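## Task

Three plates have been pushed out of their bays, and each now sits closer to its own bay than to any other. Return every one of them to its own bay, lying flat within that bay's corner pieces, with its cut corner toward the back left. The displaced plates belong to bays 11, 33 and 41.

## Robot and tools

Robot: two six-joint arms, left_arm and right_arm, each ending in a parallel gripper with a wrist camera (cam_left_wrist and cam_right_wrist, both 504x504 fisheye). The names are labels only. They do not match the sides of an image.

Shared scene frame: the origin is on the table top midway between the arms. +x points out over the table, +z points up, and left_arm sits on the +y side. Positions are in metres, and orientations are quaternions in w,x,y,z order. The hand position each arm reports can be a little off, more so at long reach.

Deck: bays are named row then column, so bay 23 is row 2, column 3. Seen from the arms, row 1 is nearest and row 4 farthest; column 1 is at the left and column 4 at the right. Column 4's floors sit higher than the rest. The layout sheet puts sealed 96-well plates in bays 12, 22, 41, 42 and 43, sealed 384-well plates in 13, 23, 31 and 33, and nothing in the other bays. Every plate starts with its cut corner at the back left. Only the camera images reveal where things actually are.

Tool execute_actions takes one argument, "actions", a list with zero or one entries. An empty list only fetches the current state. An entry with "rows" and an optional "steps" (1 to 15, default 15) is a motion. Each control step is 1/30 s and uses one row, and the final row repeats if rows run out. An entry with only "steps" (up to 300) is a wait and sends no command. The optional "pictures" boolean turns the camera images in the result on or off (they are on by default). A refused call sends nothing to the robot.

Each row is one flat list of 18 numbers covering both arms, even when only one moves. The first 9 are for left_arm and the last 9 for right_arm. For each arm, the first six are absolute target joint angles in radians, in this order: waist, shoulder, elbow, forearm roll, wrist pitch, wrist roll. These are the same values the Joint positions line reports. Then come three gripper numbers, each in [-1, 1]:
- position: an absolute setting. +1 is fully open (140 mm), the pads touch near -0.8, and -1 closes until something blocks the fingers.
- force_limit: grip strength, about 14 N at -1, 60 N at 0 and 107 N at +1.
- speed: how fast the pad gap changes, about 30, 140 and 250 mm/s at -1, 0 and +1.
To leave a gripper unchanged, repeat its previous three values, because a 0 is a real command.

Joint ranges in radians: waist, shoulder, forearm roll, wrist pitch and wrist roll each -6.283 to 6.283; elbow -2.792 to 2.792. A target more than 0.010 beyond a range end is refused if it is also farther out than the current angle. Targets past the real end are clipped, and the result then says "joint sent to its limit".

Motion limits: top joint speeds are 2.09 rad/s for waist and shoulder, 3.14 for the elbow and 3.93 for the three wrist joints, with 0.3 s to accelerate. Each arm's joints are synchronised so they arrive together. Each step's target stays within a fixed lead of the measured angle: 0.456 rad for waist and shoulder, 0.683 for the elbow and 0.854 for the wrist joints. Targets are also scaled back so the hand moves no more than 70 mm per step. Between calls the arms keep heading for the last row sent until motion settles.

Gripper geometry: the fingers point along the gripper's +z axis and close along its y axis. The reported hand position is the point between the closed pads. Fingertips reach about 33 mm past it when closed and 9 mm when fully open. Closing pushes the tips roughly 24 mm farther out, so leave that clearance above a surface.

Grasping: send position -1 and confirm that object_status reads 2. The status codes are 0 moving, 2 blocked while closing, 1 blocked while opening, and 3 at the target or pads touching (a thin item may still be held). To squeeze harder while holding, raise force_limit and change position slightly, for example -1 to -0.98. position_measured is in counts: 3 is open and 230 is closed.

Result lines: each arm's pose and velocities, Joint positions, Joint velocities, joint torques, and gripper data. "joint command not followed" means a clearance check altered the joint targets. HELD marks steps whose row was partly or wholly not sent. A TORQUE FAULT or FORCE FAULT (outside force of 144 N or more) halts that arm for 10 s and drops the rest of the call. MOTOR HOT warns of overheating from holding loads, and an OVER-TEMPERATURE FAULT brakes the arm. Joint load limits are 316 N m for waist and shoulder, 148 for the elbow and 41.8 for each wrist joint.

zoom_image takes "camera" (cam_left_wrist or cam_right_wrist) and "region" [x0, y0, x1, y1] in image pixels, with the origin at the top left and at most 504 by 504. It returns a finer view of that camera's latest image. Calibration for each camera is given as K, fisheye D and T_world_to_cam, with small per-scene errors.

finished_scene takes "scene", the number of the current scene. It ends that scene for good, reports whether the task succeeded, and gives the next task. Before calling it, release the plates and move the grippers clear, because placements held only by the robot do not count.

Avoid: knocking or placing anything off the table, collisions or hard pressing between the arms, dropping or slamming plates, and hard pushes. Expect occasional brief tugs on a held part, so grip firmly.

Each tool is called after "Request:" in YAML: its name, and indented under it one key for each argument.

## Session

Request:
execute_actions:
  actions: []

Scene clock: 0.00 s of 9600.00 s.
left_arm: end_effector_position=(+0.7155, +0.4391, +0.3219) position_measured=3 object_status=3 end_effector_quat_wxyz=(+0.000, +0.995, -0.100, +0.000) end_effector_velocity=(-0.000, -0.000, +0.001) end_effector_angular_velocity=(-0.001, -0.002, -0.000) | right_arm: end_effector_position=(+0.6514, -0.5635, +0.3233) position_measured=3 object_status=3 end_effector_quat_wxyz=(-0.000, +0.997, -0.082, +0.000) end_effector_velocity=(-0.000, -0.001, -0.000) end_effector_angular_velocity=(-0.002, +0.001, -0.000)
Joint positions: left_arm=[-0.052  0.165  1.603 -0.001  1.373  1.517] | right_arm=[-0.053  0.163  1.603  0.001  1.375  1.518]
Joint velocities: left_arm=[-0.    -0.002  0.    -0.001 -0.001  0.   ] | right_arm=[-0.     0.     0.    -0.002 -0.     0.   ]
Joint torques (N m, as the joint torque sensors report them, + toward a larger angle): no reading

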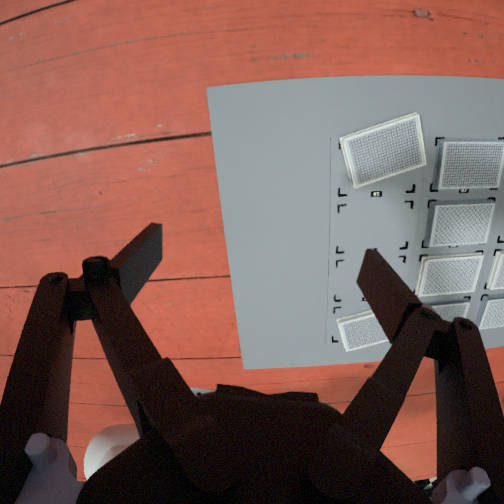

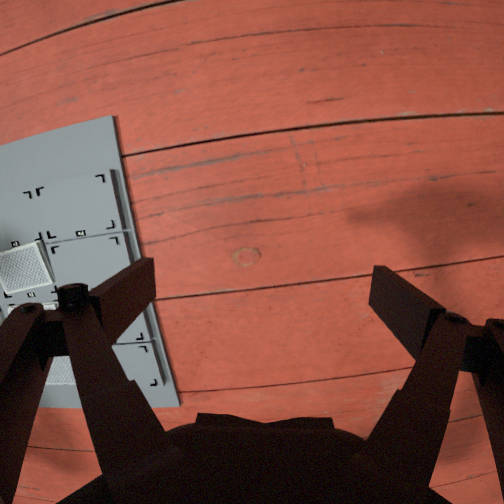

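Request:
execute_actions:
  actions:
    - {"rows":[[-0.531,0.445,1.089,0,1.607,0.837,0.5,0,0,-0.6,0.163,1.603,0,1.375,1.518,1,0,0]],"steps":15}
  pictures: false

Request:
execute_actions:
  actions:
    - {"steps":12}

Request:
zoom_image:
  camera: "cam_left_wrist"
  region: [100,90,400,340]

Scene clock: 11.93 s of 9600.00 s.
left_arm: end_effector_position=(+0.7483, +0.2203, +0.3718) position_measured=66 object_status=0 end_effector_quat_wxyz=(+0.000, +0.999, -0.043, +0.000) end_effector_velocity=(-0.024, -0.521, +0.096) end_effector_angular_velocity=(-0.001, -0.001, +0.245) | right_arm: end_effector_position=(+0.5857, -0.7599, +0.3233) position_measured=3 object_status=3 end_effector_quat_wxyz=(-0.000, +0.971, -0.239, +0.000) end_effector_velocity=(-0.229, -0.437, +0.000) end_effector_angular_velocity=(-0.000, +0.000, -0.758)
Joint positions: left_arm=[-0.323  0.324  1.311 -0.     1.506  1.131] | right_arm=[-0.373  0.163  1.603  0.001  1.375  1.518]
Joint velocities: left_arm=[-0.613  0.355 -0.654  0.     0.297 -0.858] | right_arm=[-0.758 -0.    -0.    -0.     0.    -0.   ]
Joint torques (N m, as the joint torque sensors report them, + toward a larger angle): left_arm=[ -3.66 -79.77 -41.78   3.47  -0.75   0.04] | right_arm=[ -4.28 -57.6  -38.98   4.06   0.16  -0.29]
Steps of this call (steps 1 to 90: nothing new was sent; then 8.43 s passed at rest; steps 91 to 105: all 15 steps of this action). Readings (joint positions | what the end effector reports):
91: left_arm=[-0.052 0.165 1.603 -0.001 1.373 1.517] | right_arm=[-0.053 0.163 1.603 0.001 1.375 1.518] | left_arm position_measured=3 object_status=0 | right_arm position_measured=3 object_status=3
92: left_arm=[-0.056 0.167 1.598 -0.001 1.376 1.510] | right_arm=[-0.057 0.163 1.603 0.001 1.375 1.518] | left_arm position_measured=6 object_status=0 | right_arm position_measured=3 object_status=3
94: left_arm=[-0.088 0.187 1.563 -0.001 1.392 1.463] | right_arm=[-0.089 0.163 1.603 0.001 1.375 1.518] | left_arm position_measured=22 object_status=0 | right_arm position_measured=3 object_status=3
98: left_arm=[-0.176 0.239 1.468 -0.001 1.435 1.338] | right_arm=[-0.194 0.163 1.603 0.001 1.375 1.518] | left_arm position_measured=52 object_status=0 | right_arm position_measured=3 object_status=3
105: the state above

Scene clock: 12.33 s of 9600.00 s.
left_arm: end_effector_position=(+0.7139, +0.0426, +0.3999) position_measured=66 object_status=3 end_effector_quat_wxyz=(+0.000, +1.000, -0.001, +0.000) end_effector_velocity=(-0.002, -0.012, +0.005) end_effector_angular_velocity=(+0.003, -0.002, +0.023) | right_arm: end_effector_position=(+0.5028, -0.8819, +0.3233) position_measured=3 object_status=3 end_effector_quat_wxyz=(+0.000, +0.938, -0.348, +0.000) end_effector_velocity=(+0.000, -0.000, -0.000) end_effector_angular_velocity=(-0.001, -0.001, +0.001)
Joint positions: left_arm=[-0.531  0.445  1.09  -0.     1.607  0.838] | right_arm=[-0.6    0.163  1.603 -0.     1.375  1.518]
Joint velocities: left_arm=[-0.014  0.012 -0.026  0.004  0.014 -0.037] | right_arm=[ 0.     0.    -0.    -0.    -0.001 -0.001]
Joint torques (N m, as the joint torque sensors report them, + toward a larger angle): left_arm=[  31.67 -108.84  -41.91    5.26    0.4     0.15] | right_arm=[ -0.69 -55.38 -38.81   3.91   0.11  -0.27]
Steps of this call (steps 1 to 12: the robot went on to your last target). Readings (joint positions | what the end effector reports):
1: left_arm=[-0.344 0.336 1.289 -0.000 1.516 1.102] | right_arm=[-0.398 0.163 1.603 0.001 1.375 1.518] | left_arm position_measured=66 object_status=3 | right_arm position_measured=3 object_status=3
2: left_arm=[-0.364 0.348 1.267 -0.000 1.526 1.072] | right_arm=[-0.424 0.163 1.603 0.001 1.375 1.518] | left_arm position_measured=66 object_status=3 | right_arm position_measured=3 object_status=3
4: left_arm=[-0.405 0.372 1.223 -0.000 1.546 1.015] | right_arm=[-0.475 0.163 1.603 0.000 1.375 1.518] | left_arm position_measured=66 object_status=3 | right_arm position_measured=3 object_status=3
8: left_arm=[-0.486 0.419 1.137 -0.000 1.585 0.900] | right_arm=[-0.572 0.163 1.603 0.000 1.375 1.518] | left_arm position_measured=66 object_status=3 | right_arm position_measured=3 object_status=3
12: the state above
camera_calibration (this result's frames):
cam_left_wrist: T_world_to_cam=[[0.127087, -0.991581, -0.0248137, -0.0348922], [-0.894766, -0.125403, 0.428565, 0.47177], [-0.428068, -0.0322625, -0.90317, 0.854779], [0, 0, 0, 1]] pos_world=[0.792462, 0.0521403, 0.568961]
cam_right_wrist: T_world_to_cam=[[-0.618605, -0.785188, -0.0284127, -0.368489], [-0.766379, 0.595026, 0.242088, 0.855072], [-0.173178, 0.171531, -0.969838, 0.727084], [0, 0, 0, 1]] pos_world=[0.553275, -0.922842, 0.487681]

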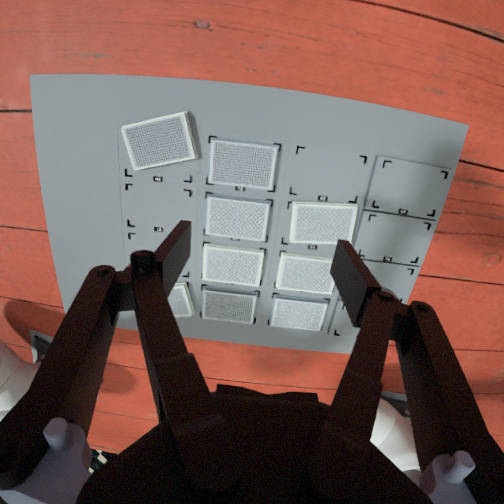

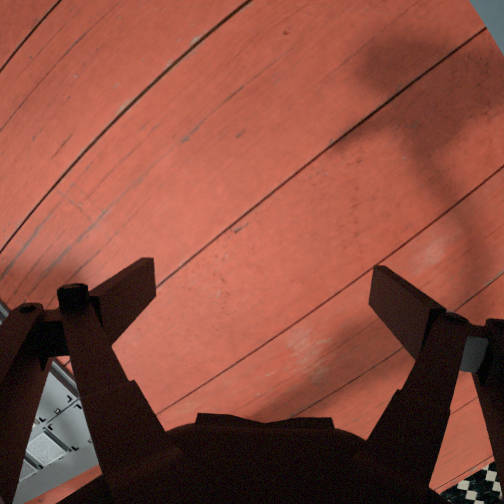

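Region (100, 90, 400, 340) of cam_left_wrist's 504x504 image, scaled by 1.680, with more detail than that image has.

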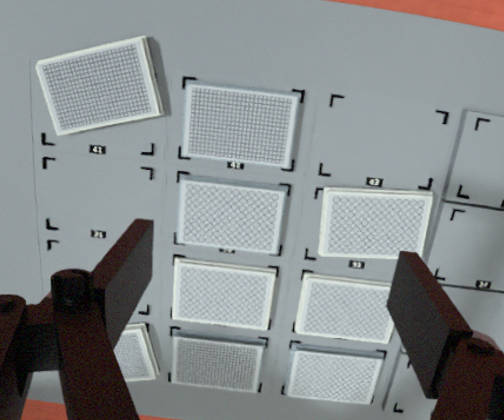

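Request:
execute_actions:
  actions:
    - {"rows":[[-0.2979,0.4242,1.6406,0,1.0768,-0.7979,0.5,0,0,-0.6,0.163,1.603,0,1.375,1.518,1,0,0]],"steps":15}
  pictures: false

Request:
execute_actions:
  actions:
    - {"steps":14}

Scene clock: 25.63 s of 9600.00 s.
left_arm: end_effector_position=(+0.7569, +0.1477, +0.2331) position_measured=66 object_status=3 end_effector_quat_wxyz=(-0.000, +0.922, +0.388, -0.000) end_effector_velocity=(+0.026, +0.247, -0.330) end_effector_angular_velocity=(+0.002, +0.004, +2.289) | right_arm: end_effector_position=(+0.5027, -0.8820, +0.3233) position_measured=3 object_status=3 end_effector_quat_wxyz=(+0.000, +0.938, -0.348, +0.000) end_effector_velocity=(-0.000, +0.001, -0.001) end_effector_angular_velocity=(+0.001, +0.002, +0.001)
Joint positions: left_arm=[-0.396  0.433  1.408 -0.     1.3    0.175] | right_arm=[-0.6    0.163  1.603 -0.     1.375  1.518]
Joint velocities: left_arm=[ 0.274 -0.025  0.649 -0.    -0.62  -2.015] | right_arm=[ 0.001  0.     0.001 -0.001  0.001 -0.   ]
Joint torques (N m, as the joint torque sensors report them, + toward a larger angle): left_arm=[ -2.32 -90.1  -42.58   4.37  -0.56  -0.07] | right_arm=[ -0.89 -55.74 -39.53   4.05  -0.02  -0.33]
Steps of this call (steps 1 to 30: the robot went on to your last target; steps 31 to 90: nothing new was sent; then 9.80 s passed at rest; steps 91 to 105: all 15 steps of this action). Readings (joint positions | what the end effector reports):
91: left_arm=[-0.531 0.445 1.089 -0.000 1.607 0.836] | right_arm=[-0.600 0.163 1.603 -0.000 1.375 1.518] | left_arm position_measured=66 object_status=3 | right_arm position_measured=3 object_status=3
92: left_arm=[-0.529 0.445 1.094 -0.000 1.602 0.828] | right_arm=[-0.600 0.163 1.603 -0.000 1.375 1.518] | left_arm position_measured=66 object_status=3 | right_arm position_measured=3 object_status=3
94: left_arm=[-0.513 0.444 1.133 -0.000 1.564 0.768] | right_arm=[-0.600 0.163 1.603 -0.000 1.375 1.518] | left_arm position_measured=66 object_status=3 | right_arm position_measured=3 object_status=3
98: left_arm=[-0.466 0.440 1.242 -0.000 1.460 0.581] | right_arm=[-0.600 0.163 1.603 -0.000 1.375 1.518] | left_arm position_measured=66 object_status=3 | right_arm position_measured=3 object_status=3
105: the state above

Scene clock: 26.10 s of 9600.00 s.
left_arm: end_effector_position=(+0.7499, +0.2406, +0.1205) position_measured=66 object_status=3 end_effector_quat_wxyz=(-0.000, +0.597, +0.802, -0.000) end_effector_velocity=(-0.007, +0.027, -0.030) end_effector_angular_velocity=(-0.000, +0.001, +0.312) | right_arm: end_effector_position=(+0.5027, -0.8820, +0.3233) position_measured=3 object_status=3 end_effector_quat_wxyz=(+0.000, +0.938, -0.348, +0.000) end_effector_velocity=(+0.000, -0.000, -0.000) end_effector_angular_velocity=(-0.001, -0.001, +0.001)
Joint positions: left_arm=[-0.298  0.424  1.639 -0.     1.078 -0.793] | right_arm=[-0.6    0.163  1.603 -0.     1.375  1.518]
Joint velocities: left_arm=[ 0.027 -0.002  0.064 -0.001 -0.061 -0.285] | right_arm=[-0.     0.     0.     0.    -0.001 -0.001]
Joint torques (N m, as the joint torque sensors report them, + toward a larger angle): left_arm=[ -6.13 -87.07 -44.07   4.03  -0.61   0.09] | right_arm=[ -1.67 -55.7  -39.13   4.12   0.1   -0.46]
Steps of this call (steps 1 to 14: the robot went on to your last target). Readings (joint positions | what the end effector reports):
1: left_arm=[-0.387 0.432 1.430 -0.000 1.279 0.105] | right_arm=[-0.600 0.163 1.603 -0.000 1.375 1.518] | left_arm position_measured=66 object_status=3 | right_arm position_measured=3 object_status=3
2: left_arm=[-0.378 0.432 1.451 -0.000 1.259 0.030] | right_arm=[-0.600 0.163 1.603 -0.000 1.375 1.518] | left_arm position_measured=66 object_status=3 | right_arm position_measured=3 object_status=3
4: left_arm=[-0.361 0.430 1.491 -0.000 1.220 -0.134] | right_arm=[-0.600 0.163 1.603 -0.000 1.375 1.518] | left_arm position_measured=66 object_status=3 | right_arm position_measured=3 object_status=3
8: left_arm=[-0.328 0.427 1.570 -0.000 1.145 -0.485] | right_arm=[-0.600 0.163 1.603 -0.000 1.375 1.518] | left_arm position_measured=66 object_status=3 | right_arm position_measured=3 object_status=3
14: the state above
camera_calibration (this result's frames):
cam_left_wrist: T_world_to_cam=[[0.913002, 0.407167, -0.0253433, -0.775867], [0.377866, -0.820615, 0.428729, -0.138549], [0.153767, -0.401006, -0.903078, 0.276571], [0, 0, 0, 1]] pos_world=[0.718194, 0.313119, 0.289503]
cam_right_wrist: T_world_to_cam=[[-0.618814, -0.785022, -0.0284563, -0.368378], [-0.766228, 0.595225, 0.242078, 0.855182], [-0.173099, 0.171606, -0.969839, 0.727117], [0, 0, 0, 1]] pos_world=[0.55317, -0.922987, 0.487683]

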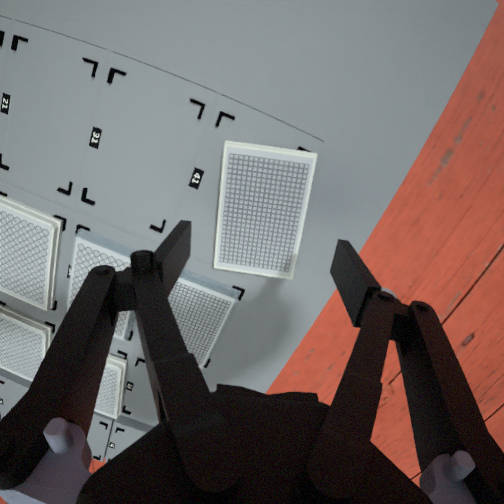

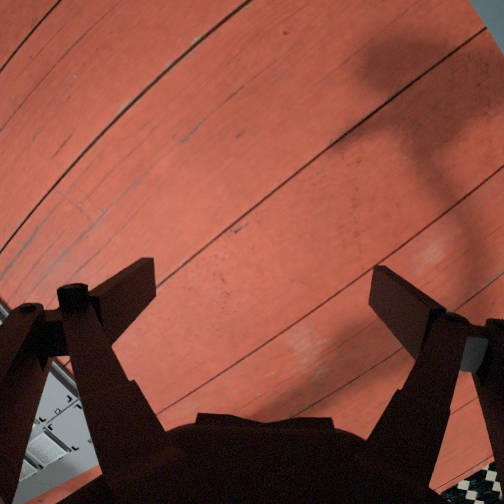

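Request:
execute_actions:
  actions:
    - {"rows":[[-0.3015,0.4733,1.6894,0,0.9789,-0.7865,0.5,0,0,-0.6,0.163,1.603,0,1.375,1.518,1,0,0]],"steps":15}

Scene clock: 35.50 s of 9600.00 s.
left_arm: end_effector_position=(+0.7480, +0.2391, +0.0600) position_measured=66 object_status=3 end_effector_quat_wxyz=(+0.000, +0.601, +0.799, +0.000) end_effector_velocity=(-0.001, +0.001, +0.001) end_effector_angular_velocity=(+0.000, -0.001, -0.001) | right_arm: end_effector_position=(+0.5027, -0.8820, +0.3233) position_measured=3 object_status=3 end_effector_quat_wxyz=(+0.000, +0.938, -0.348, +0.000) end_effector_velocity=(+0.001, -0.000, +0.001) end_effector_angular_velocity=(-0.001, -0.001, +0.001)
Joint positions: left_arm=[-0.301  0.473  1.689 -0.     0.979 -0.787] | right_arm=[-0.6    0.163  1.603  0.     1.375  1.518]
Joint velocities: left_arm=[ 0.    -0.002  0.002  0.001 -0.     0.   ] | right_arm=[ 0.    -0.    -0.001 -0.    -0.    -0.   ]
Joint torques (N m, as the joint torque sensors report them, + toward a larger angle): left_arm=[  0.41 -84.33 -35.22   3.19  -0.4    0.08] | right_arm=[ -2.86 -56.05 -39.16   4.17   0.1   -0.23]
Steps of this call (steps 1 to 30: the robot went on to your last target; steps 31 to 90: nothing new was sent; then 5.90 s passed at rest; steps 91 to 105: all 15 steps of this action). Readings (joint positions | what the end effector reports):
91: left_arm=[-0.298 0.424 1.641 0.000 1.076 -0.798] | right_arm=[-0.600 0.163 1.603 0.000 1.375 1.518] | left_arm position_measured=66 object_status=3 | right_arm position_measured=3 object_status=3
92: left_arm=[-0.298 0.428 1.644 0.000 1.068 -0.797] | right_arm=[-0.600 0.163 1.603 0.000 1.375 1.518] | left_arm position_measured=66 object_status=3 | right_arm position_measured=3 object_status=3
94: left_arm=[-0.300 0.455 1.671 0.000 1.015 -0.791] | right_arm=[-0.600 0.163 1.603 0.000 1.375 1.518] | left_arm position_measured=66 object_status=3 | right_arm position_measured=3 object_status=3
98: left_arm=[-0.301 0.474 1.689 -0.000 0.979 -0.787] | right_arm=[-0.600 0.163 1.603 0.000 1.375 1.518] | left_arm position_measured=66 object_status=3 | right_arm position_measured=3 object_status=3
105: the state above
camera_calibration (this result's frames):
cam_left_wrist: T_world_to_cam=[[0.916716, 0.398746, -0.0251587, -0.775788], [0.370202, -0.824035, 0.428856, -0.106609], [0.150273, -0.402453, -0.903022, 0.224541], [0, 0, 0, 1]] pos_world=[0.716902, 0.31186, 0.228968]
cam_right_wrist: T_world_to_cam=[[-0.618814, -0.785022, -0.0284557, -0.368379], [-0.76623, 0.595226, 0.24207, 0.85519], [-0.173093, 0.1716, -0.969841, 0.72711], [0, 0, 0, 1]] pos_world=[0.553171, -0.922988, 0.487683]

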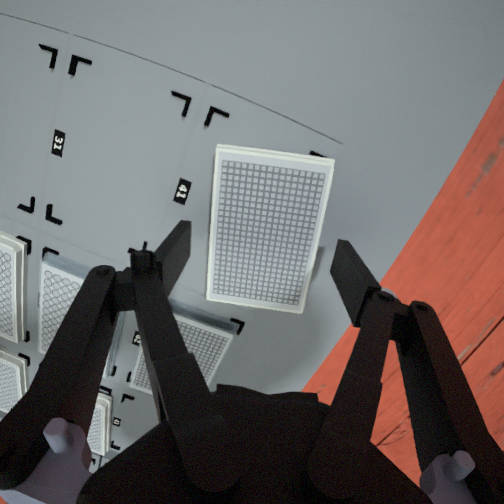

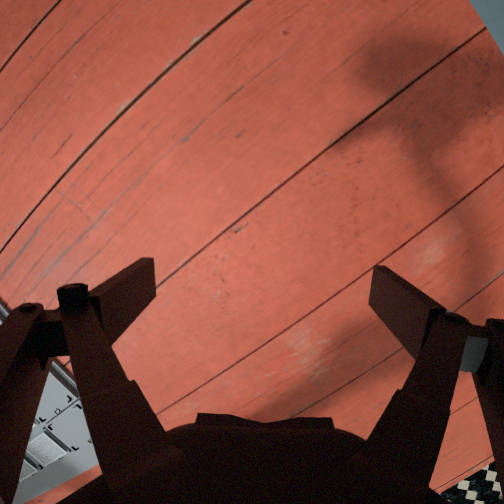

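Request:
execute_actions:
  actions:
    - {"rows":[[-0.3015,0.4881,1.7002,0,0.9533,-0.7865,0.5,0,0,-0.6,0.163,1.603,0,1.375,1.518,1,0,0]],"steps":12}
  pictures: false

Request:
execute_actions:
  actions:
    - {"rows":[[-0.3015,0.4881,1.7002,0,0.9533,-0.7865,-1,0,0,-0.6,0.163,1.603,0,1.375,1.518,1,0,0]],"steps":15}

Scene clock: 43.33 s of 9600.00 s.
left_arm: end_effector_position=(+0.7479, +0.2390, +0.0440) position_measured=66 object_status=3 end_effector_quat_wxyz=(+0.000, +0.601, +0.799, +0.000) end_effector_velocity=(-0.001, +0.000, -0.002) end_effector_angular_velocity=(+0.001, +0.003, +0.001) | right_arm: end_effector_position=(+0.5027, -0.8820, +0.3233) position_measured=3 object_status=3 end_effector_quat_wxyz=(+0.000, +0.938, -0.348, +0.000) end_effector_velocity=(-0.000, +0.000, -0.000) end_effector_angular_velocity=(+0.000, +0.000, +0.000)
Joint positions: left_arm=[-0.302  0.488  1.7    0.     0.953 -0.786] | right_arm=[-0.6    0.163  1.603  0.     1.375  1.518]
Joint velocities: left_arm=[ 0.     0.003  0.001 -0.001  0.    -0.   ] | right_arm=[ 0. -0.  0.  0.  0.  0.]
Joint torques (N m, as the joint torque sensors report them, + toward a larger angle): left_arm=[  0.07 -84.03 -36.01   3.79  -0.07   0.34] | right_arm=[ -2.37 -56.32 -39.37   4.23  -0.01  -0.29]
Steps of this call (steps 1 to 15: the robot went on to your last target; steps 16 to 90: nothing new was sent; then 4.43 s passed at rest; steps 91 to 102: all 12 steps of this action). Readings (joint positions | what the end effector reports):
91: left_arm=[-0.302 0.473 1.690 0.000 0.979 -0.786] | right_arm=[-0.600 0.163 1.603 0.000 1.375 1.518] | left_arm position_measured=66 object_status=3 | right_arm position_measured=3 object_status=3
92: left_arm=[-0.302 0.476 1.692 0.000 0.972 -0.786] | right_arm=[-0.600 0.163 1.603 0.000 1.375 1.518] | left_arm position_measured=66 object_status=3 | right_arm position_measured=3 object_status=3
94: left_arm=[-0.302 0.487 1.700 0.000 0.955 -0.786] | right_arm=[-0.600 0.163 1.603 0.000 1.375 1.518] | left_arm position_measured=66 object_status=3 | right_arm position_measured=3 object_status=3
98: left_arm=[-0.302 0.488 1.700 0.000 0.953 -0.786] | right_arm=[-0.600 0.163 1.603 0.000 1.375 1.518] | left_arm position_measured=66 object_status=3 | right_arm position_measured=3 object_status=3
102: the state above

Scene clock: 43.83 s of 9600.00 s.
left_arm: end_effector_position=(+0.7480, +0.2390, +0.0440) position_measured=110 object_status=2 end_effector_quat_wxyz=(+0.000, +0.601, +0.799, -0.000) end_effector_velocity=(-0.000, +0.000, -0.001) end_effector_angular_velocity=(+0.000, +0.000, +0.000) | right_arm: end_effector_position=(+0.5027, -0.8820, +0.3233) position_measured=3 object_status=3 end_effector_quat_wxyz=(+0.000, +0.938, -0.348, +0.000) end_effector_velocity=(-0.001, +0.000, -0.000) end_effector_angular_velocity=(+0.001, +0.002, +0.001)
Joint positions: left_arm=[-0.302  0.488  1.7   -0.     0.953 -0.786] | right_arm=[-0.6    0.163  1.603  0.     1.375  1.518]
Joint velocities: left_arm=[ 0.     0.     0.001  0.    -0.001 -0.   ] | right_arm=[ 0.     0.     0.001 -0.001  0.001 -0.   ]
Joint torques (N m, as the joint torque sensors report them, + toward a larger angle): left_arm=[  2.22 -74.56 -31.67   4.47  -2.31  -0.21] | right_arm=[ -2.64 -56.05 -40.     4.2    0.05  -0.3 ]
Steps of this call (steps 1 to 15: all 15 steps of this action). Readings (joint positions | what the end effector reports):
1: left_arm=[-0.302 0.488 1.700 0.000 0.953 -0.786] | right_arm=[-0.600 0.163 1.603 0.000 1.375 1.518] | left_arm position_measured=66 object_status=0 | right_arm position_measured=3 object_status=3
2: left_arm=[-0.302 0.488 1.700 0.000 0.953 -0.786] | right_arm=[-0.600 0.163 1.603 0.000 1.375 1.518] | left_arm position_measured=70 object_status=0 | right_arm position_measured=3 object_status=3
4: left_arm=[-0.302 0.488 1.700 -0.000 0.953 -0.786] | right_arm=[-0.600 0.163 1.603 0.000 1.375 1.518] | left_arm position_measured=85 object_status=0 | right_arm position_measured=3 object_status=3
8: left_arm=[-0.302 0.488 1.700 -0.000 0.953 -0.786] | right_arm=[-0.600 0.163 1.603 0.000 1.375 1.518] | left_arm position_measured=110 object_status=0 | right_arm position_measured=3 object_status=3
15: the state above
camera_calibration (this result's frames):
cam_left_wrist: T_world_to_cam=[[0.916724, 0.398725, -0.0251911, -0.776143], [0.370182, -0.824, 0.42894, -0.0997942], [0.150272, -0.402545, -0.902981, 0.2101], [0, 0, 0, 1]] pos_world=[0.716879, 0.311812, 0.21297]
cam_right_wrist: T_world_to_cam=[[-0.618814, -0.785022, -0.0284558, -0.368379], [-0.76623, 0.595226, 0.24207, 0.85519], [-0.173093, 0.1716, -0.969841, 0.72711], [0, 0, 0, 1]] pos_world=[0.553171, -0.922988, 0.487683]

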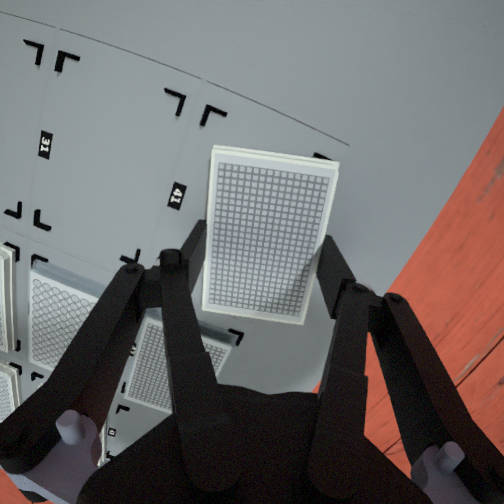

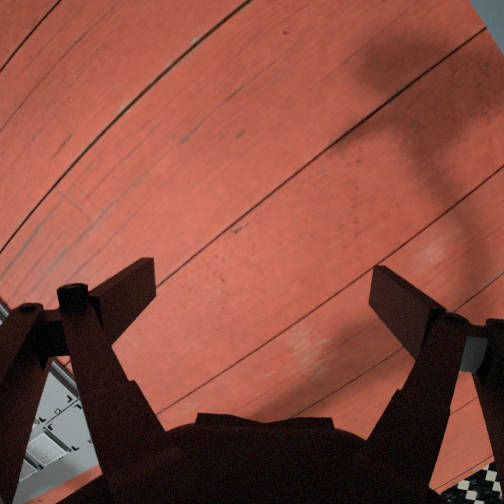

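Request:
execute_actions:
  actions:
    - {"rows":[[-0.3015,0.4733,1.6894,0,0.9789,-0.7865,-1,0,0,-0.6,0.163,1.603,0,1.375,1.518,1,0,0],[-0.3015,0.4733,1.6894,0,0.9789,-0.7865,-1,0,0,-0.6,0.163,1.603,0,1.375,1.518,1,0,0],[-0.3015,0.4733,1.6894,0,0.9789,-0.7865,-1,0,0,-0.6,0.163,1.603,0,1.375,1.518,1,0,0],[-0.3015,0.4733,1.6894,0,0.9789,-0.7865,-1,0,0,-0.6,0.163,1.603,0,1.375,1.518,1,0,0],[-0.3015,0.4733,1.6894,0,0.9789,-0.7865,-1,0,0,-0.6,0.163,1.603,0,1.375,1.518,1,0,0],[-0.3015,0.4733,1.6894,0,0.9789,-0.7865,-1,0,0,-0.6,0.163,1.603,0,1.375,1.518,1,0,0],[-0.3108,0.438,1.7499,0,0.9537,-0.5138,-1,0,0,-0.6,0.163,1.603,0,1.375,1.518,1,0,0]],"steps":15}
  pictures: false

Request:
execute_actions:
  actions:
    - {"steps":8}

Request:
zoom_image:
  camera: "cam_left_wrist"
  region: [176,117,376,347]

Scene clock: 54.53 s of 9600.00 s.
left_arm: end_effector_position=(+0.7212, +0.2464, +0.0580) position_measured=110 object_status=2 end_effector_quat_wxyz=(-0.000, +0.705, +0.709, -0.000) end_effector_velocity=(-0.026, +0.007, -0.001) end_effector_angular_velocity=(-0.001, -0.002, -0.288) | right_arm: end_effector_position=(+0.5027, -0.8820, +0.3233) position_measured=3 object_status=3 end_effector_quat_wxyz=(+0.000, +0.938, -0.348, +0.000) end_effector_velocity=(+0.000, +0.001, -0.000) end_effector_angular_velocity=(+0.002, -0.000, -0.000)
Joint positions: left_arm=[-0.311  0.439  1.749 -0.     0.954 -0.519] | right_arm=[-0.6    0.163  1.603  0.     1.375  1.518]
Joint velocities: left_arm=[-0.01  -0.035  0.057  0.    -0.024  0.278] | right_arm=[-0.    -0.     0.001  0.002  0.    -0.   ]
Joint torques (N m, as the joint torque sensors report them, + toward a larger angle): left_arm=[ -1.22 -73.   -40.07   4.17  -1.03  -0.21] | right_arm=[ -2.19 -56.69 -39.77   4.24  -0.04  -0.14]
Steps of this call (steps 1 to 15: the robot went on to your last target; steps 16 to 90: nothing new was sent; then 7.20 s passed at rest; steps 91 to 105: all 15 steps of this action). Readings (joint positions | what the end effector reports):
91: left_arm=[-0.301 0.488 1.700 0.000 0.954 -0.786] | right_arm=[-0.600 0.163 1.603 0.000 1.375 1.518] | left_arm position_measured=110 object_status=2 | right_arm position_measured=3 object_status=3
92: left_arm=[-0.301 0.485 1.698 0.000 0.960 -0.786] | right_arm=[-0.600 0.163 1.603 0.000 1.375 1.518] | left_arm position_measured=110 object_status=2 | right_arm position_measured=3 object_status=3
94: left_arm=[-0.301 0.474 1.690 0.000 0.977 -0.786] | right_arm=[-0.600 0.163 1.603 0.000 1.375 1.518] | left_arm position_measured=110 object_status=2 | right_arm position_measured=3 object_status=3
98: left_arm=[-0.302 0.472 1.692 0.000 0.978 -0.777] | right_arm=[-0.600 0.163 1.603 0.000 1.375 1.518] | left_arm position_measured=110 object_status=2 | right_arm position_measured=3 object_status=3
105: the state above

Scene clock: 54.80 s of 9600.00 s.
left_arm: end_effector_position=(+0.7207, +0.2464, +0.0580) position_measured=110 object_status=2 end_effector_quat_wxyz=(-0.000, +0.707, +0.707, -0.000) end_effector_velocity=(+0.001, -0.001, +0.002) end_effector_angular_velocity=(-0.001, -0.002, -0.001) | right_arm: end_effector_position=(+0.5027, -0.8820, +0.3233) position_measured=3 object_status=3 end_effector_quat_wxyz=(+0.000, +0.938, -0.348, +0.000) end_effector_velocity=(-0.000, -0.000, -0.000) end_effector_angular_velocity=(-0.001, +0.001, +0.001)
Joint positions: left_arm=[-0.311  0.438  1.75  -0.     0.954 -0.514] | right_arm=[-0.6    0.163  1.603  0.     1.375  1.518]
Joint velocities: left_arm=[ 0.    -0.001 -0.002 -0.001  0.001  0.002] | right_arm=[ 0.     0.     0.    -0.002 -0.    -0.001]
Joint torques (N m, as the joint torque sensors report them, + toward a larger angle): left_arm=[  2.29 -82.64 -36.28   3.32  -0.36  -0.23] | right_arm=[ -1.86 -56.51 -39.44   4.14   0.04  -0.31]
Steps of this call (steps 1 to 8: the robot went on to your last target). Readings (joint positions | what the end effector reports):
1: left_arm=[-0.311 0.438 1.750 -0.000 0.954 -0.515] | right_arm=[-0.600 0.163 1.603 0.000 1.375 1.518] | left_arm position_measured=110 object_status=2 | right_arm position_measured=3 object_status=3
2: left_arm=[-0.311 0.438 1.750 -0.000 0.954 -0.514] | right_arm=[-0.600 0.163 1.603 0.000 1.375 1.518] | left_arm position_measured=110 object_status=2 | right_arm position_measured=3 object_status=3
4: left_arm=[-0.311 0.438 1.750 -0.000 0.954 -0.514] | right_arm=[-0.600 0.163 1.603 0.000 1.375 1.518] | left_arm position_measured=110 object_status=2 | right_arm position_measured=3 object_status=3
8: the state above
camera_calibration (this result's frames):
cam_left_wrist: T_world_to_cam=[[0.991461, 0.127933, -0.0252426, -0.74093], [0.126341, -0.894506, 0.428832, 0.103557], [0.0322824, -0.42836, -0.903031, 0.321231], [0, 0, 0, 1]] pos_world=[0.71115, 0.325025, 0.22697]
cam_right_wrist: T_world_to_cam=[[-0.618816, -0.785021, -0.0284558, -0.368377], [-0.766229, 0.595228, 0.24207, 0.855191], [-0.173092, 0.1716, -0.969842, 0.72711], [0, 0, 0, 1]] pos_world=[0.553171, -0.922989, 0.487683]

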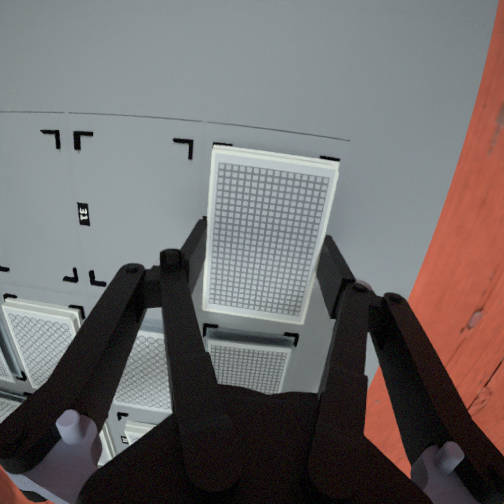

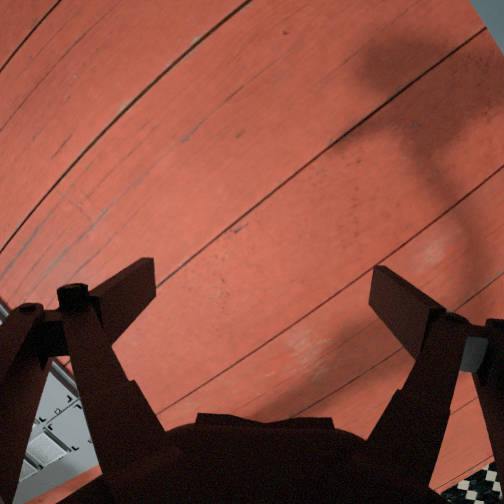

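Region (176, 117, 376, 347) of cam_left_wrist's 504x504 image, scaled by 2.191, with more detail than that image has; it fills the left 438 columns of this view, and the rest is white.

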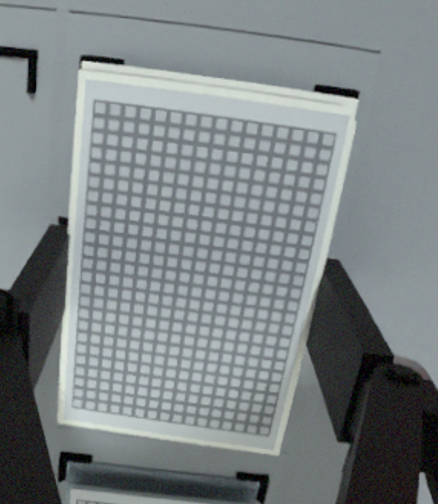

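Request:
execute_actions:
  actions:
    - {"rows":[[-0.3128,0.438,1.7495,0,0.9541,-0.5158,-1,0,0,-0.6,0.163,1.603,0,1.375,1.518,1,0,0],[-0.3128,0.438,1.7495,0,0.9541,-0.5158,-1,0,0,-0.6,0.163,1.603,0,1.375,1.518,1,0,0],[-0.3128,0.438,1.7495,0,0.9541,-0.5158,-1,0,0,-0.6,0.163,1.603,0,1.375,1.518,1,0,0],[-0.3128,0.4481,1.7558,0,0.9377,-0.5158,-1,0,0,-0.6,0.163,1.603,0,1.375,1.518,1,0,0]],"steps":13}

Request:
zoom_image:
  camera: "cam_left_wrist"
  region: [176,117,376,347]

Scene clock: 68.57 s of 9600.00 s.
left_arm: end_effector_position=(+0.7205, +0.2449, +0.0481) position_measured=110 object_status=2 end_effector_quat_wxyz=(+0.000, +0.707, +0.707, +0.000) end_effector_velocity=(-0.000, -0.000, -0.001) end_effector_angular_velocity=(+0.000, +0.002, +0.000) | right_arm: end_effector_position=(+0.5027, -0.8820, +0.3233) position_measured=3 object_status=3 end_effector_quat_wxyz=(+0.000, +0.938, -0.348, +0.000) end_effector_velocity=(-0.001, +0.000, -0.001) end_effector_angular_velocity=(+0.002, +0.002, -0.001)
Joint positions: left_arm=[-0.313  0.448  1.756  0.     0.938 -0.516] | right_arm=[-0.6    0.163  1.603  0.     1.375  1.518]
Joint velocities: left_arm=[-0.     0.001 -0.    -0.001  0.001  0.   ] | right_arm=[-0.     0.     0.002 -0.     0.001  0.   ]
Joint torques (N m, as the joint torque sensors report them, + toward a larger angle): left_arm=[ -3.22 -81.58 -34.53   3.29  -0.34   0.26] | right_arm=[ -1.67 -56.23 -39.23   4.02  -0.05  -0.23]
Steps of this call (steps 1 to 15: the robot went on to your last target; steps 16 to 90: nothing new was sent; then 10.33 s passed at rest; steps 91 to 103: all 13 steps of this action). Readings (joint positions | what the end effector reports):
91: left_arm=[-0.311 0.438 1.750 0.000 0.954 -0.514] | right_arm=[-0.600 0.163 1.603 0.000 1.375 1.518] | left_arm position_measured=110 object_status=2 | right_arm position_measured=3 object_status=3
92: left_arm=[-0.312 0.438 1.750 0.000 0.954 -0.514] | right_arm=[-0.600 0.163 1.603 0.000 1.375 1.518] | left_arm position_measured=110 object_status=2 | right_arm position_measured=3 object_status=3
94: left_arm=[-0.313 0.438 1.750 0.000 0.954 -0.515] | right_arm=[-0.600 0.163 1.603 0.000 1.375 1.518] | left_arm position_measured=110 object_status=2 | right_arm position_measured=3 object_status=3
98: left_arm=[-0.313 0.448 1.756 0.000 0.938 -0.516] | right_arm=[-0.600 0.163 1.603 0.000 1.375 1.518] | left_arm position_measured=110 object_status=2 | right_arm position_measured=3 object_status=3
103: the state above
camera_calibration (this result's frames):
cam_left_wrist: T_world_to_cam=[[0.991483, 0.127787, -0.0251489, -0.740687], [0.126169, -0.89453, 0.428832, 0.106617], [0.0323028, -0.428353, -0.903034, 0.311668], [0, 0, 0, 1]] pos_world=[0.710859, 0.323526, 0.217099]
cam_right_wrist: T_world_to_cam=[[-0.618816, -0.785021, -0.0284557, -0.368377], [-0.766228, 0.595228, 0.24207, 0.855191], [-0.173092, 0.1716, -0.969842, 0.72711], [0, 0, 0, 1]] pos_world=[0.553171, -0.922989, 0.487683]

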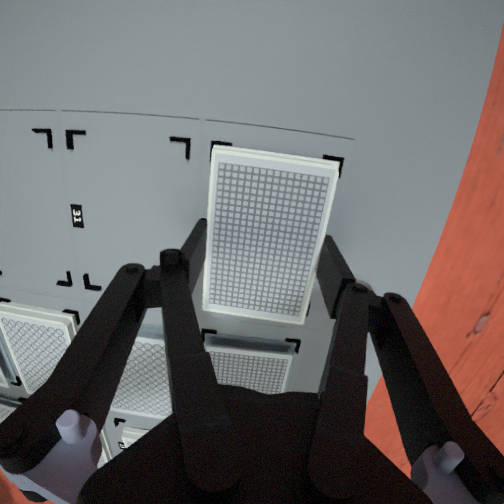

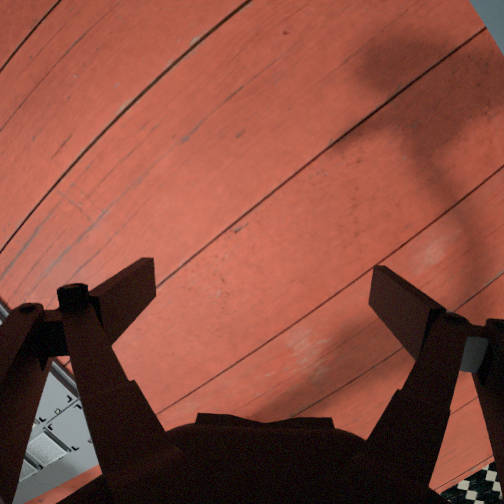

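Region (176, 117, 376, 347) of cam_left_wrist's 504x504 image, scaled by 2.191, with more detail than that image has; it fills the left 438 columns of this view, and the rest is white.

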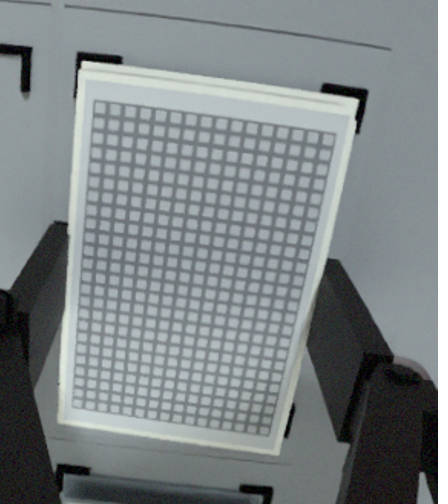

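Request:
execute_actions:
  actions:
    - {"rows":[[-0.3128,0.4512,1.7579,0,0.9325,-0.5158,-1,0,0,-0.6,0.163,1.603,0,1.375,1.518,1,0,0]],"steps":10}

Request:
zoom_image:
  camera: "cam_left_wrist"
  region: [176,117,376,347]

Scene clock: 74.67 s of 9600.00 s.
left_arm: end_effector_position=(+0.7205, +0.2449, +0.0449) position_measured=110 object_status=2 end_effector_quat_wxyz=(+0.000, +0.707, +0.707, -0.000) end_effector_velocity=(+0.001, -0.000, +0.001) end_effector_angular_velocity=(-0.001, -0.003, -0.001) | right_arm: end_effector_position=(+0.5027, -0.8820, +0.3233) position_measured=3 object_status=3 end_effector_quat_wxyz=(+0.000, +0.938, -0.348, +0.000) end_effector_velocity=(-0.000, +0.000, +0.000) end_effector_angular_velocity=(-0.000, +0.001, +0.000)
Joint positions: left_arm=[-0.313  0.451  1.758 -0.     0.932 -0.516] | right_arm=[-0.6    0.163  1.603  0.     1.375  1.518]
Joint velocities: left_arm=[-0.    -0.001 -0.001  0.001 -0.001  0.   ] | right_arm=[ 0.    -0.    -0.    -0.001  0.001  0.   ]
Joint torques (N m, as the joint torque sensors report them, + toward a larger angle): left_arm=[ -1.52 -76.92 -27.34   2.86   1.37  -0.22] | right_arm=[ -2.05 -55.9  -39.03   4.12   0.06  -0.31]
Steps of this call (steps 1 to 15: the robot went on to your last target; steps 16 to 90: nothing new was sent; then 2.77 s passed at rest; steps 91 to 100: all 10 steps of this action). Readings (joint positions | what the end effector reports):
91: left_arm=[-0.313 0.448 1.756 -0.000 0.938 -0.516] | right_arm=[-0.600 0.163 1.603 0.000 1.375 1.518] | left_arm position_measured=110 object_status=2 | right_arm position_measured=3 object_status=3
92: left_arm=[-0.313 0.450 1.756 -0.000 0.935 -0.516] | right_arm=[-0.600 0.163 1.603 0.000 1.375 1.518] | left_arm position_measured=110 object_status=2 | right_arm position_measured=3 object_status=3
94: left_arm=[-0.313 0.451 1.758 -0.000 0.933 -0.516] | right_arm=[-0.600 0.163 1.603 0.000 1.375 1.518] | left_arm position_measured=110 object_status=2 | right_arm position_measured=3 object_status=3
98: left_arm=[-0.313 0.451 1.758 -0.000 0.932 -0.516] | right_arm=[-0.600 0.163 1.603 0.000 1.375 1.518] | left_arm position_measured=110 object_status=2 | right_arm position_measured=3 object_status=3
100: the state above
camera_calibration (this result's frames):
cam_left_wrist: T_world_to_cam=[[0.991468, 0.127902, -0.0251385, -0.740837], [0.126265, -0.894484, 0.4289, 0.10788], [0.0323711, -0.428415, -0.903002, 0.308751], [0, 0, 0, 1]] pos_world=[0.7109, 0.323525, 0.213909]
cam_right_wrist: T_world_to_cam=[[-0.618816, -0.785021, -0.0284558, -0.368377], [-0.766229, 0.595228, 0.24207, 0.855191], [-0.173092, 0.1716, -0.969841, 0.72711], [0, 0, 0, 1]] pos_world=[0.553171, -0.922989, 0.487683]

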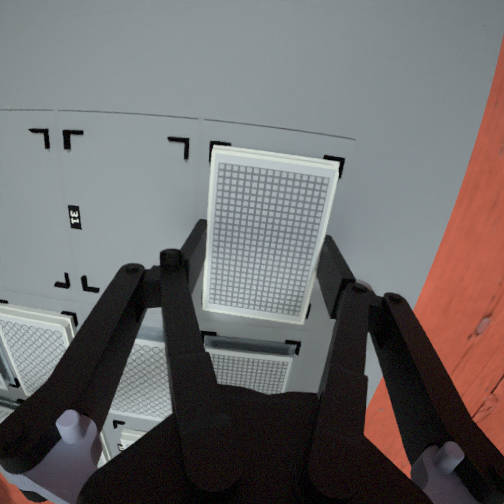

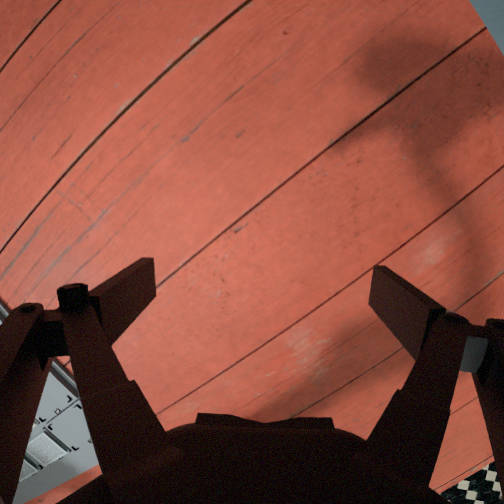

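Region (176, 117, 376, 347) of cam_left_wrist's 504x504 image, scaled by 2.191, with more detail than that image has; it fills the left 438 columns of this view, and the rest is white.

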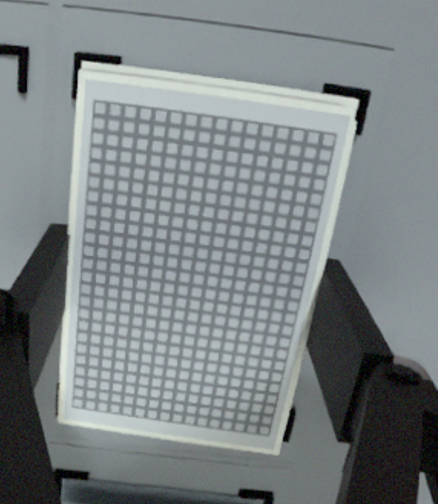

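Request:
execute_actions:
  actions:
    - {"rows":[[-0.3128,0.4505,1.7574,0,0.9337,-0.5158,0.5,0,-0.3,-0.6,0.163,1.603,0,1.375,1.518,1,0,0]],"steps":14}
  pictures: false

Request:
execute_actions:
  actions:
    - {"rows":[[-0.3128,0.39,1.71,0,1.0416,-0.5158,0.5,0,-0.3,-0.6,0.163,1.603,0,1.375,1.518,1,0,0]],"steps":15}

Request:
zoom_image:
  camera: "cam_left_wrist"
  region: [150,100,390,360]

Scene clock: 84.00 s of 9600.00 s.
left_arm: end_effector_position=(+0.7204, +0.2450, +0.0456) position_measured=66 object_status=0 end_effector_quat_wxyz=(-0.000, +0.707, +0.707, -0.000) end_effector_velocity=(-0.001, +0.000, -0.000) end_effector_angular_velocity=(+0.000, +0.001, +0.001) | right_arm: end_effector_position=(+0.5027, -0.8820, +0.3233) position_measured=3 object_status=3 end_effector_quat_wxyz=(+0.000, +0.938, -0.348, +0.000) end_effector_velocity=(-0.000, -0.001, +0.000) end_effector_angular_velocity=(-0.001, +0.000, -0.000)
Joint positions: left_arm=[-0.313  0.451  1.757  0.     0.934 -0.516] | right_arm=[-0.6    0.163  1.603  0.     1.375  1.518]
Joint velocities: left_arm=[ 0.    -0.     0.001 -0.     0.001 -0.   ] | right_arm=[-0.    -0.    -0.    -0.001 -0.     0.   ]
Joint torques (N m, as the joint torque sensors report them, + toward a larger angle): left_arm=[  0.24 -79.61 -34.74   3.22  -0.47  -0.07] | right_arm=[ -3.12 -55.98 -39.49   4.04   0.01  -0.33]
Steps of this call (steps 1 to 15: the robot went on to your last target; steps 16 to 90: nothing new was sent; then 5.87 s passed at rest; steps 91 to 104: all 14 steps of this action). Readings (joint positions | what the end effector reports):
91: left_arm=[-0.313 0.451 1.758 0.000 0.933 -0.516] | right_arm=[-0.600 0.163 1.603 0.000 1.375 1.518] | left_arm position_measured=110 object_status=0 | right_arm position_measured=3 object_status=3
92: left_arm=[-0.313 0.451 1.758 0.000 0.933 -0.516] | right_arm=[-0.600 0.163 1.603 0.000 1.375 1.518] | left_arm position_measured=110 object_status=0 | right_arm position_measured=3 object_status=3
94: left_arm=[-0.313 0.451 1.758 0.000 0.934 -0.516] | right_arm=[-0.600 0.163 1.603 0.000 1.375 1.518] | left_arm position_measured=96 object_status=0 | right_arm position_measured=3 object_status=3
98: left_arm=[-0.313 0.451 1.757 0.000 0.934 -0.516] | right_arm=[-0.600 0.163 1.603 0.000 1.375 1.518] | left_arm position_measured=73 object_status=0 | right_arm position_measured=3 object_status=3
104: the state above

Scene clock: 84.50 s of 9600.00 s.
left_arm: end_effector_position=(+0.7195, +0.2455, +0.1112) position_measured=66 object_status=3 end_effector_quat_wxyz=(-0.000, +0.707, +0.707, -0.000) end_effector_velocity=(+0.000, +0.000, +0.000) end_effector_angular_velocity=(+0.000, -0.001, -0.001) | right_arm: end_effector_position=(+0.5027, -0.8820, +0.3233) position_measured=3 object_status=3 end_effector_quat_wxyz=(+0.000, +0.938, -0.348, +0.000) end_effector_velocity=(+0.000, -0.000, +0.000) end_effector_angular_velocity=(-0.001, +0.000, +0.001)
Joint positions: left_arm=[-0.313  0.39   1.71   0.     1.042 -0.516] | right_arm=[-0.6    0.163  1.603  0.     1.375  1.518]
Joint velocities: left_arm=[ 0.     0.    -0.001  0.001  0.     0.   ] | right_arm=[ 0.    -0.    -0.    -0.001 -0.    -0.   ]
Joint torques (N m, as the joint torque sensors report them, + toward a larger angle): left_arm=[ -0.29 -77.87 -37.05   3.43  -0.6    0.19] | right_arm=[ -2.36 -55.84 -39.44   4.08   0.15  -0.44]
Steps of this call (steps 1 to 15: all 15 steps of this action). Readings (joint positions | what the end effector reports):
1: left_arm=[-0.313 0.450 1.757 0.000 0.934 -0.516] | right_arm=[-0.600 0.163 1.603 0.000 1.375 1.518] | left_arm position_measured=66 object_status=3 | right_arm position_measured=3 object_status=3
2: left_arm=[-0.313 0.446 1.754 0.000 0.942 -0.516] | right_arm=[-0.600 0.163 1.603 0.000 1.375 1.518] | left_arm position_measured=66 object_status=3 | right_arm position_measured=3 object_status=3
4: left_arm=[-0.313 0.417 1.731 0.000 0.995 -0.516] | right_arm=[-0.600 0.163 1.603 0.000 1.375 1.518] | left_arm position_measured=66 object_status=3 | right_arm position_measured=3 object_status=3
8: left_arm=[-0.313 0.390 1.710 0.000 1.041 -0.516] | right_arm=[-0.600 0.163 1.603 0.000 1.375 1.518] | left_arm position_measured=66 object_status=3 | right_arm position_measured=3 object_status=3
15: the state above
camera_calibration (this result's frames):
cam_left_wrist: T_world_to_cam=[[0.991477, 0.127808, -0.0252568, -0.738213], [0.126236, -0.894553, 0.428766, 0.0801128], [0.0322062, -0.4283, -0.903063, 0.368959], [0, 0, 0, 1]] pos_world=[0.709925, 0.32404, 0.280198]
cam_right_wrist: T_world_to_cam=[[-0.618816, -0.78502, -0.0284557, -0.368376], [-0.766228, 0.595228, 0.24207, 0.855191], [-0.173092, 0.1716, -0.969841, 0.72711], [0, 0, 0, 1]] pos_world=[0.553171, -0.922989, 0.487683]

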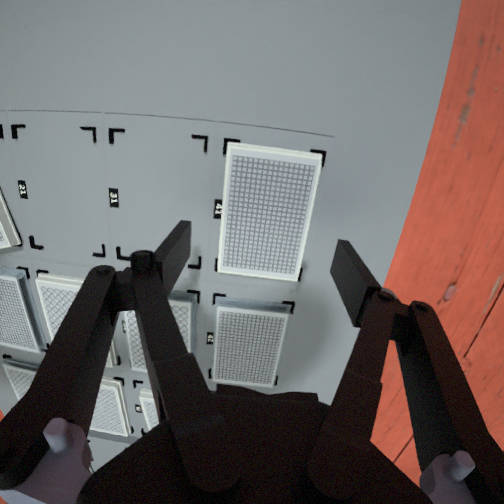

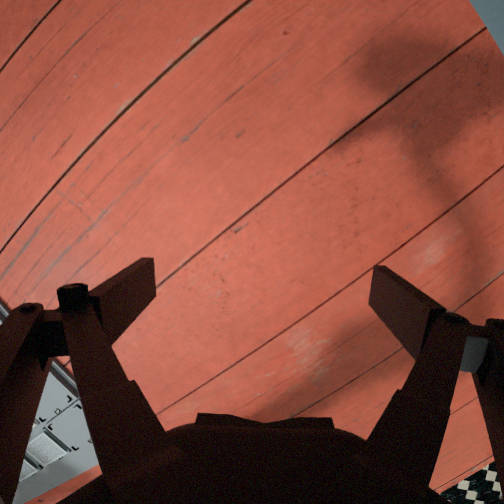

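Region (150, 100, 390, 360) of cam_left_wrist's 504x504 image, scaled by 1.938, with more detail than that image has; it fills the left 465 columns of this view, and the rest is white.

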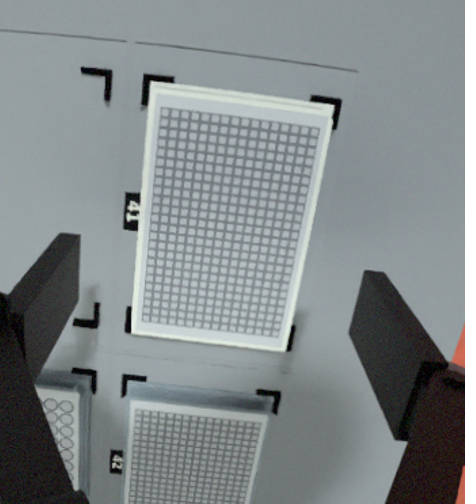

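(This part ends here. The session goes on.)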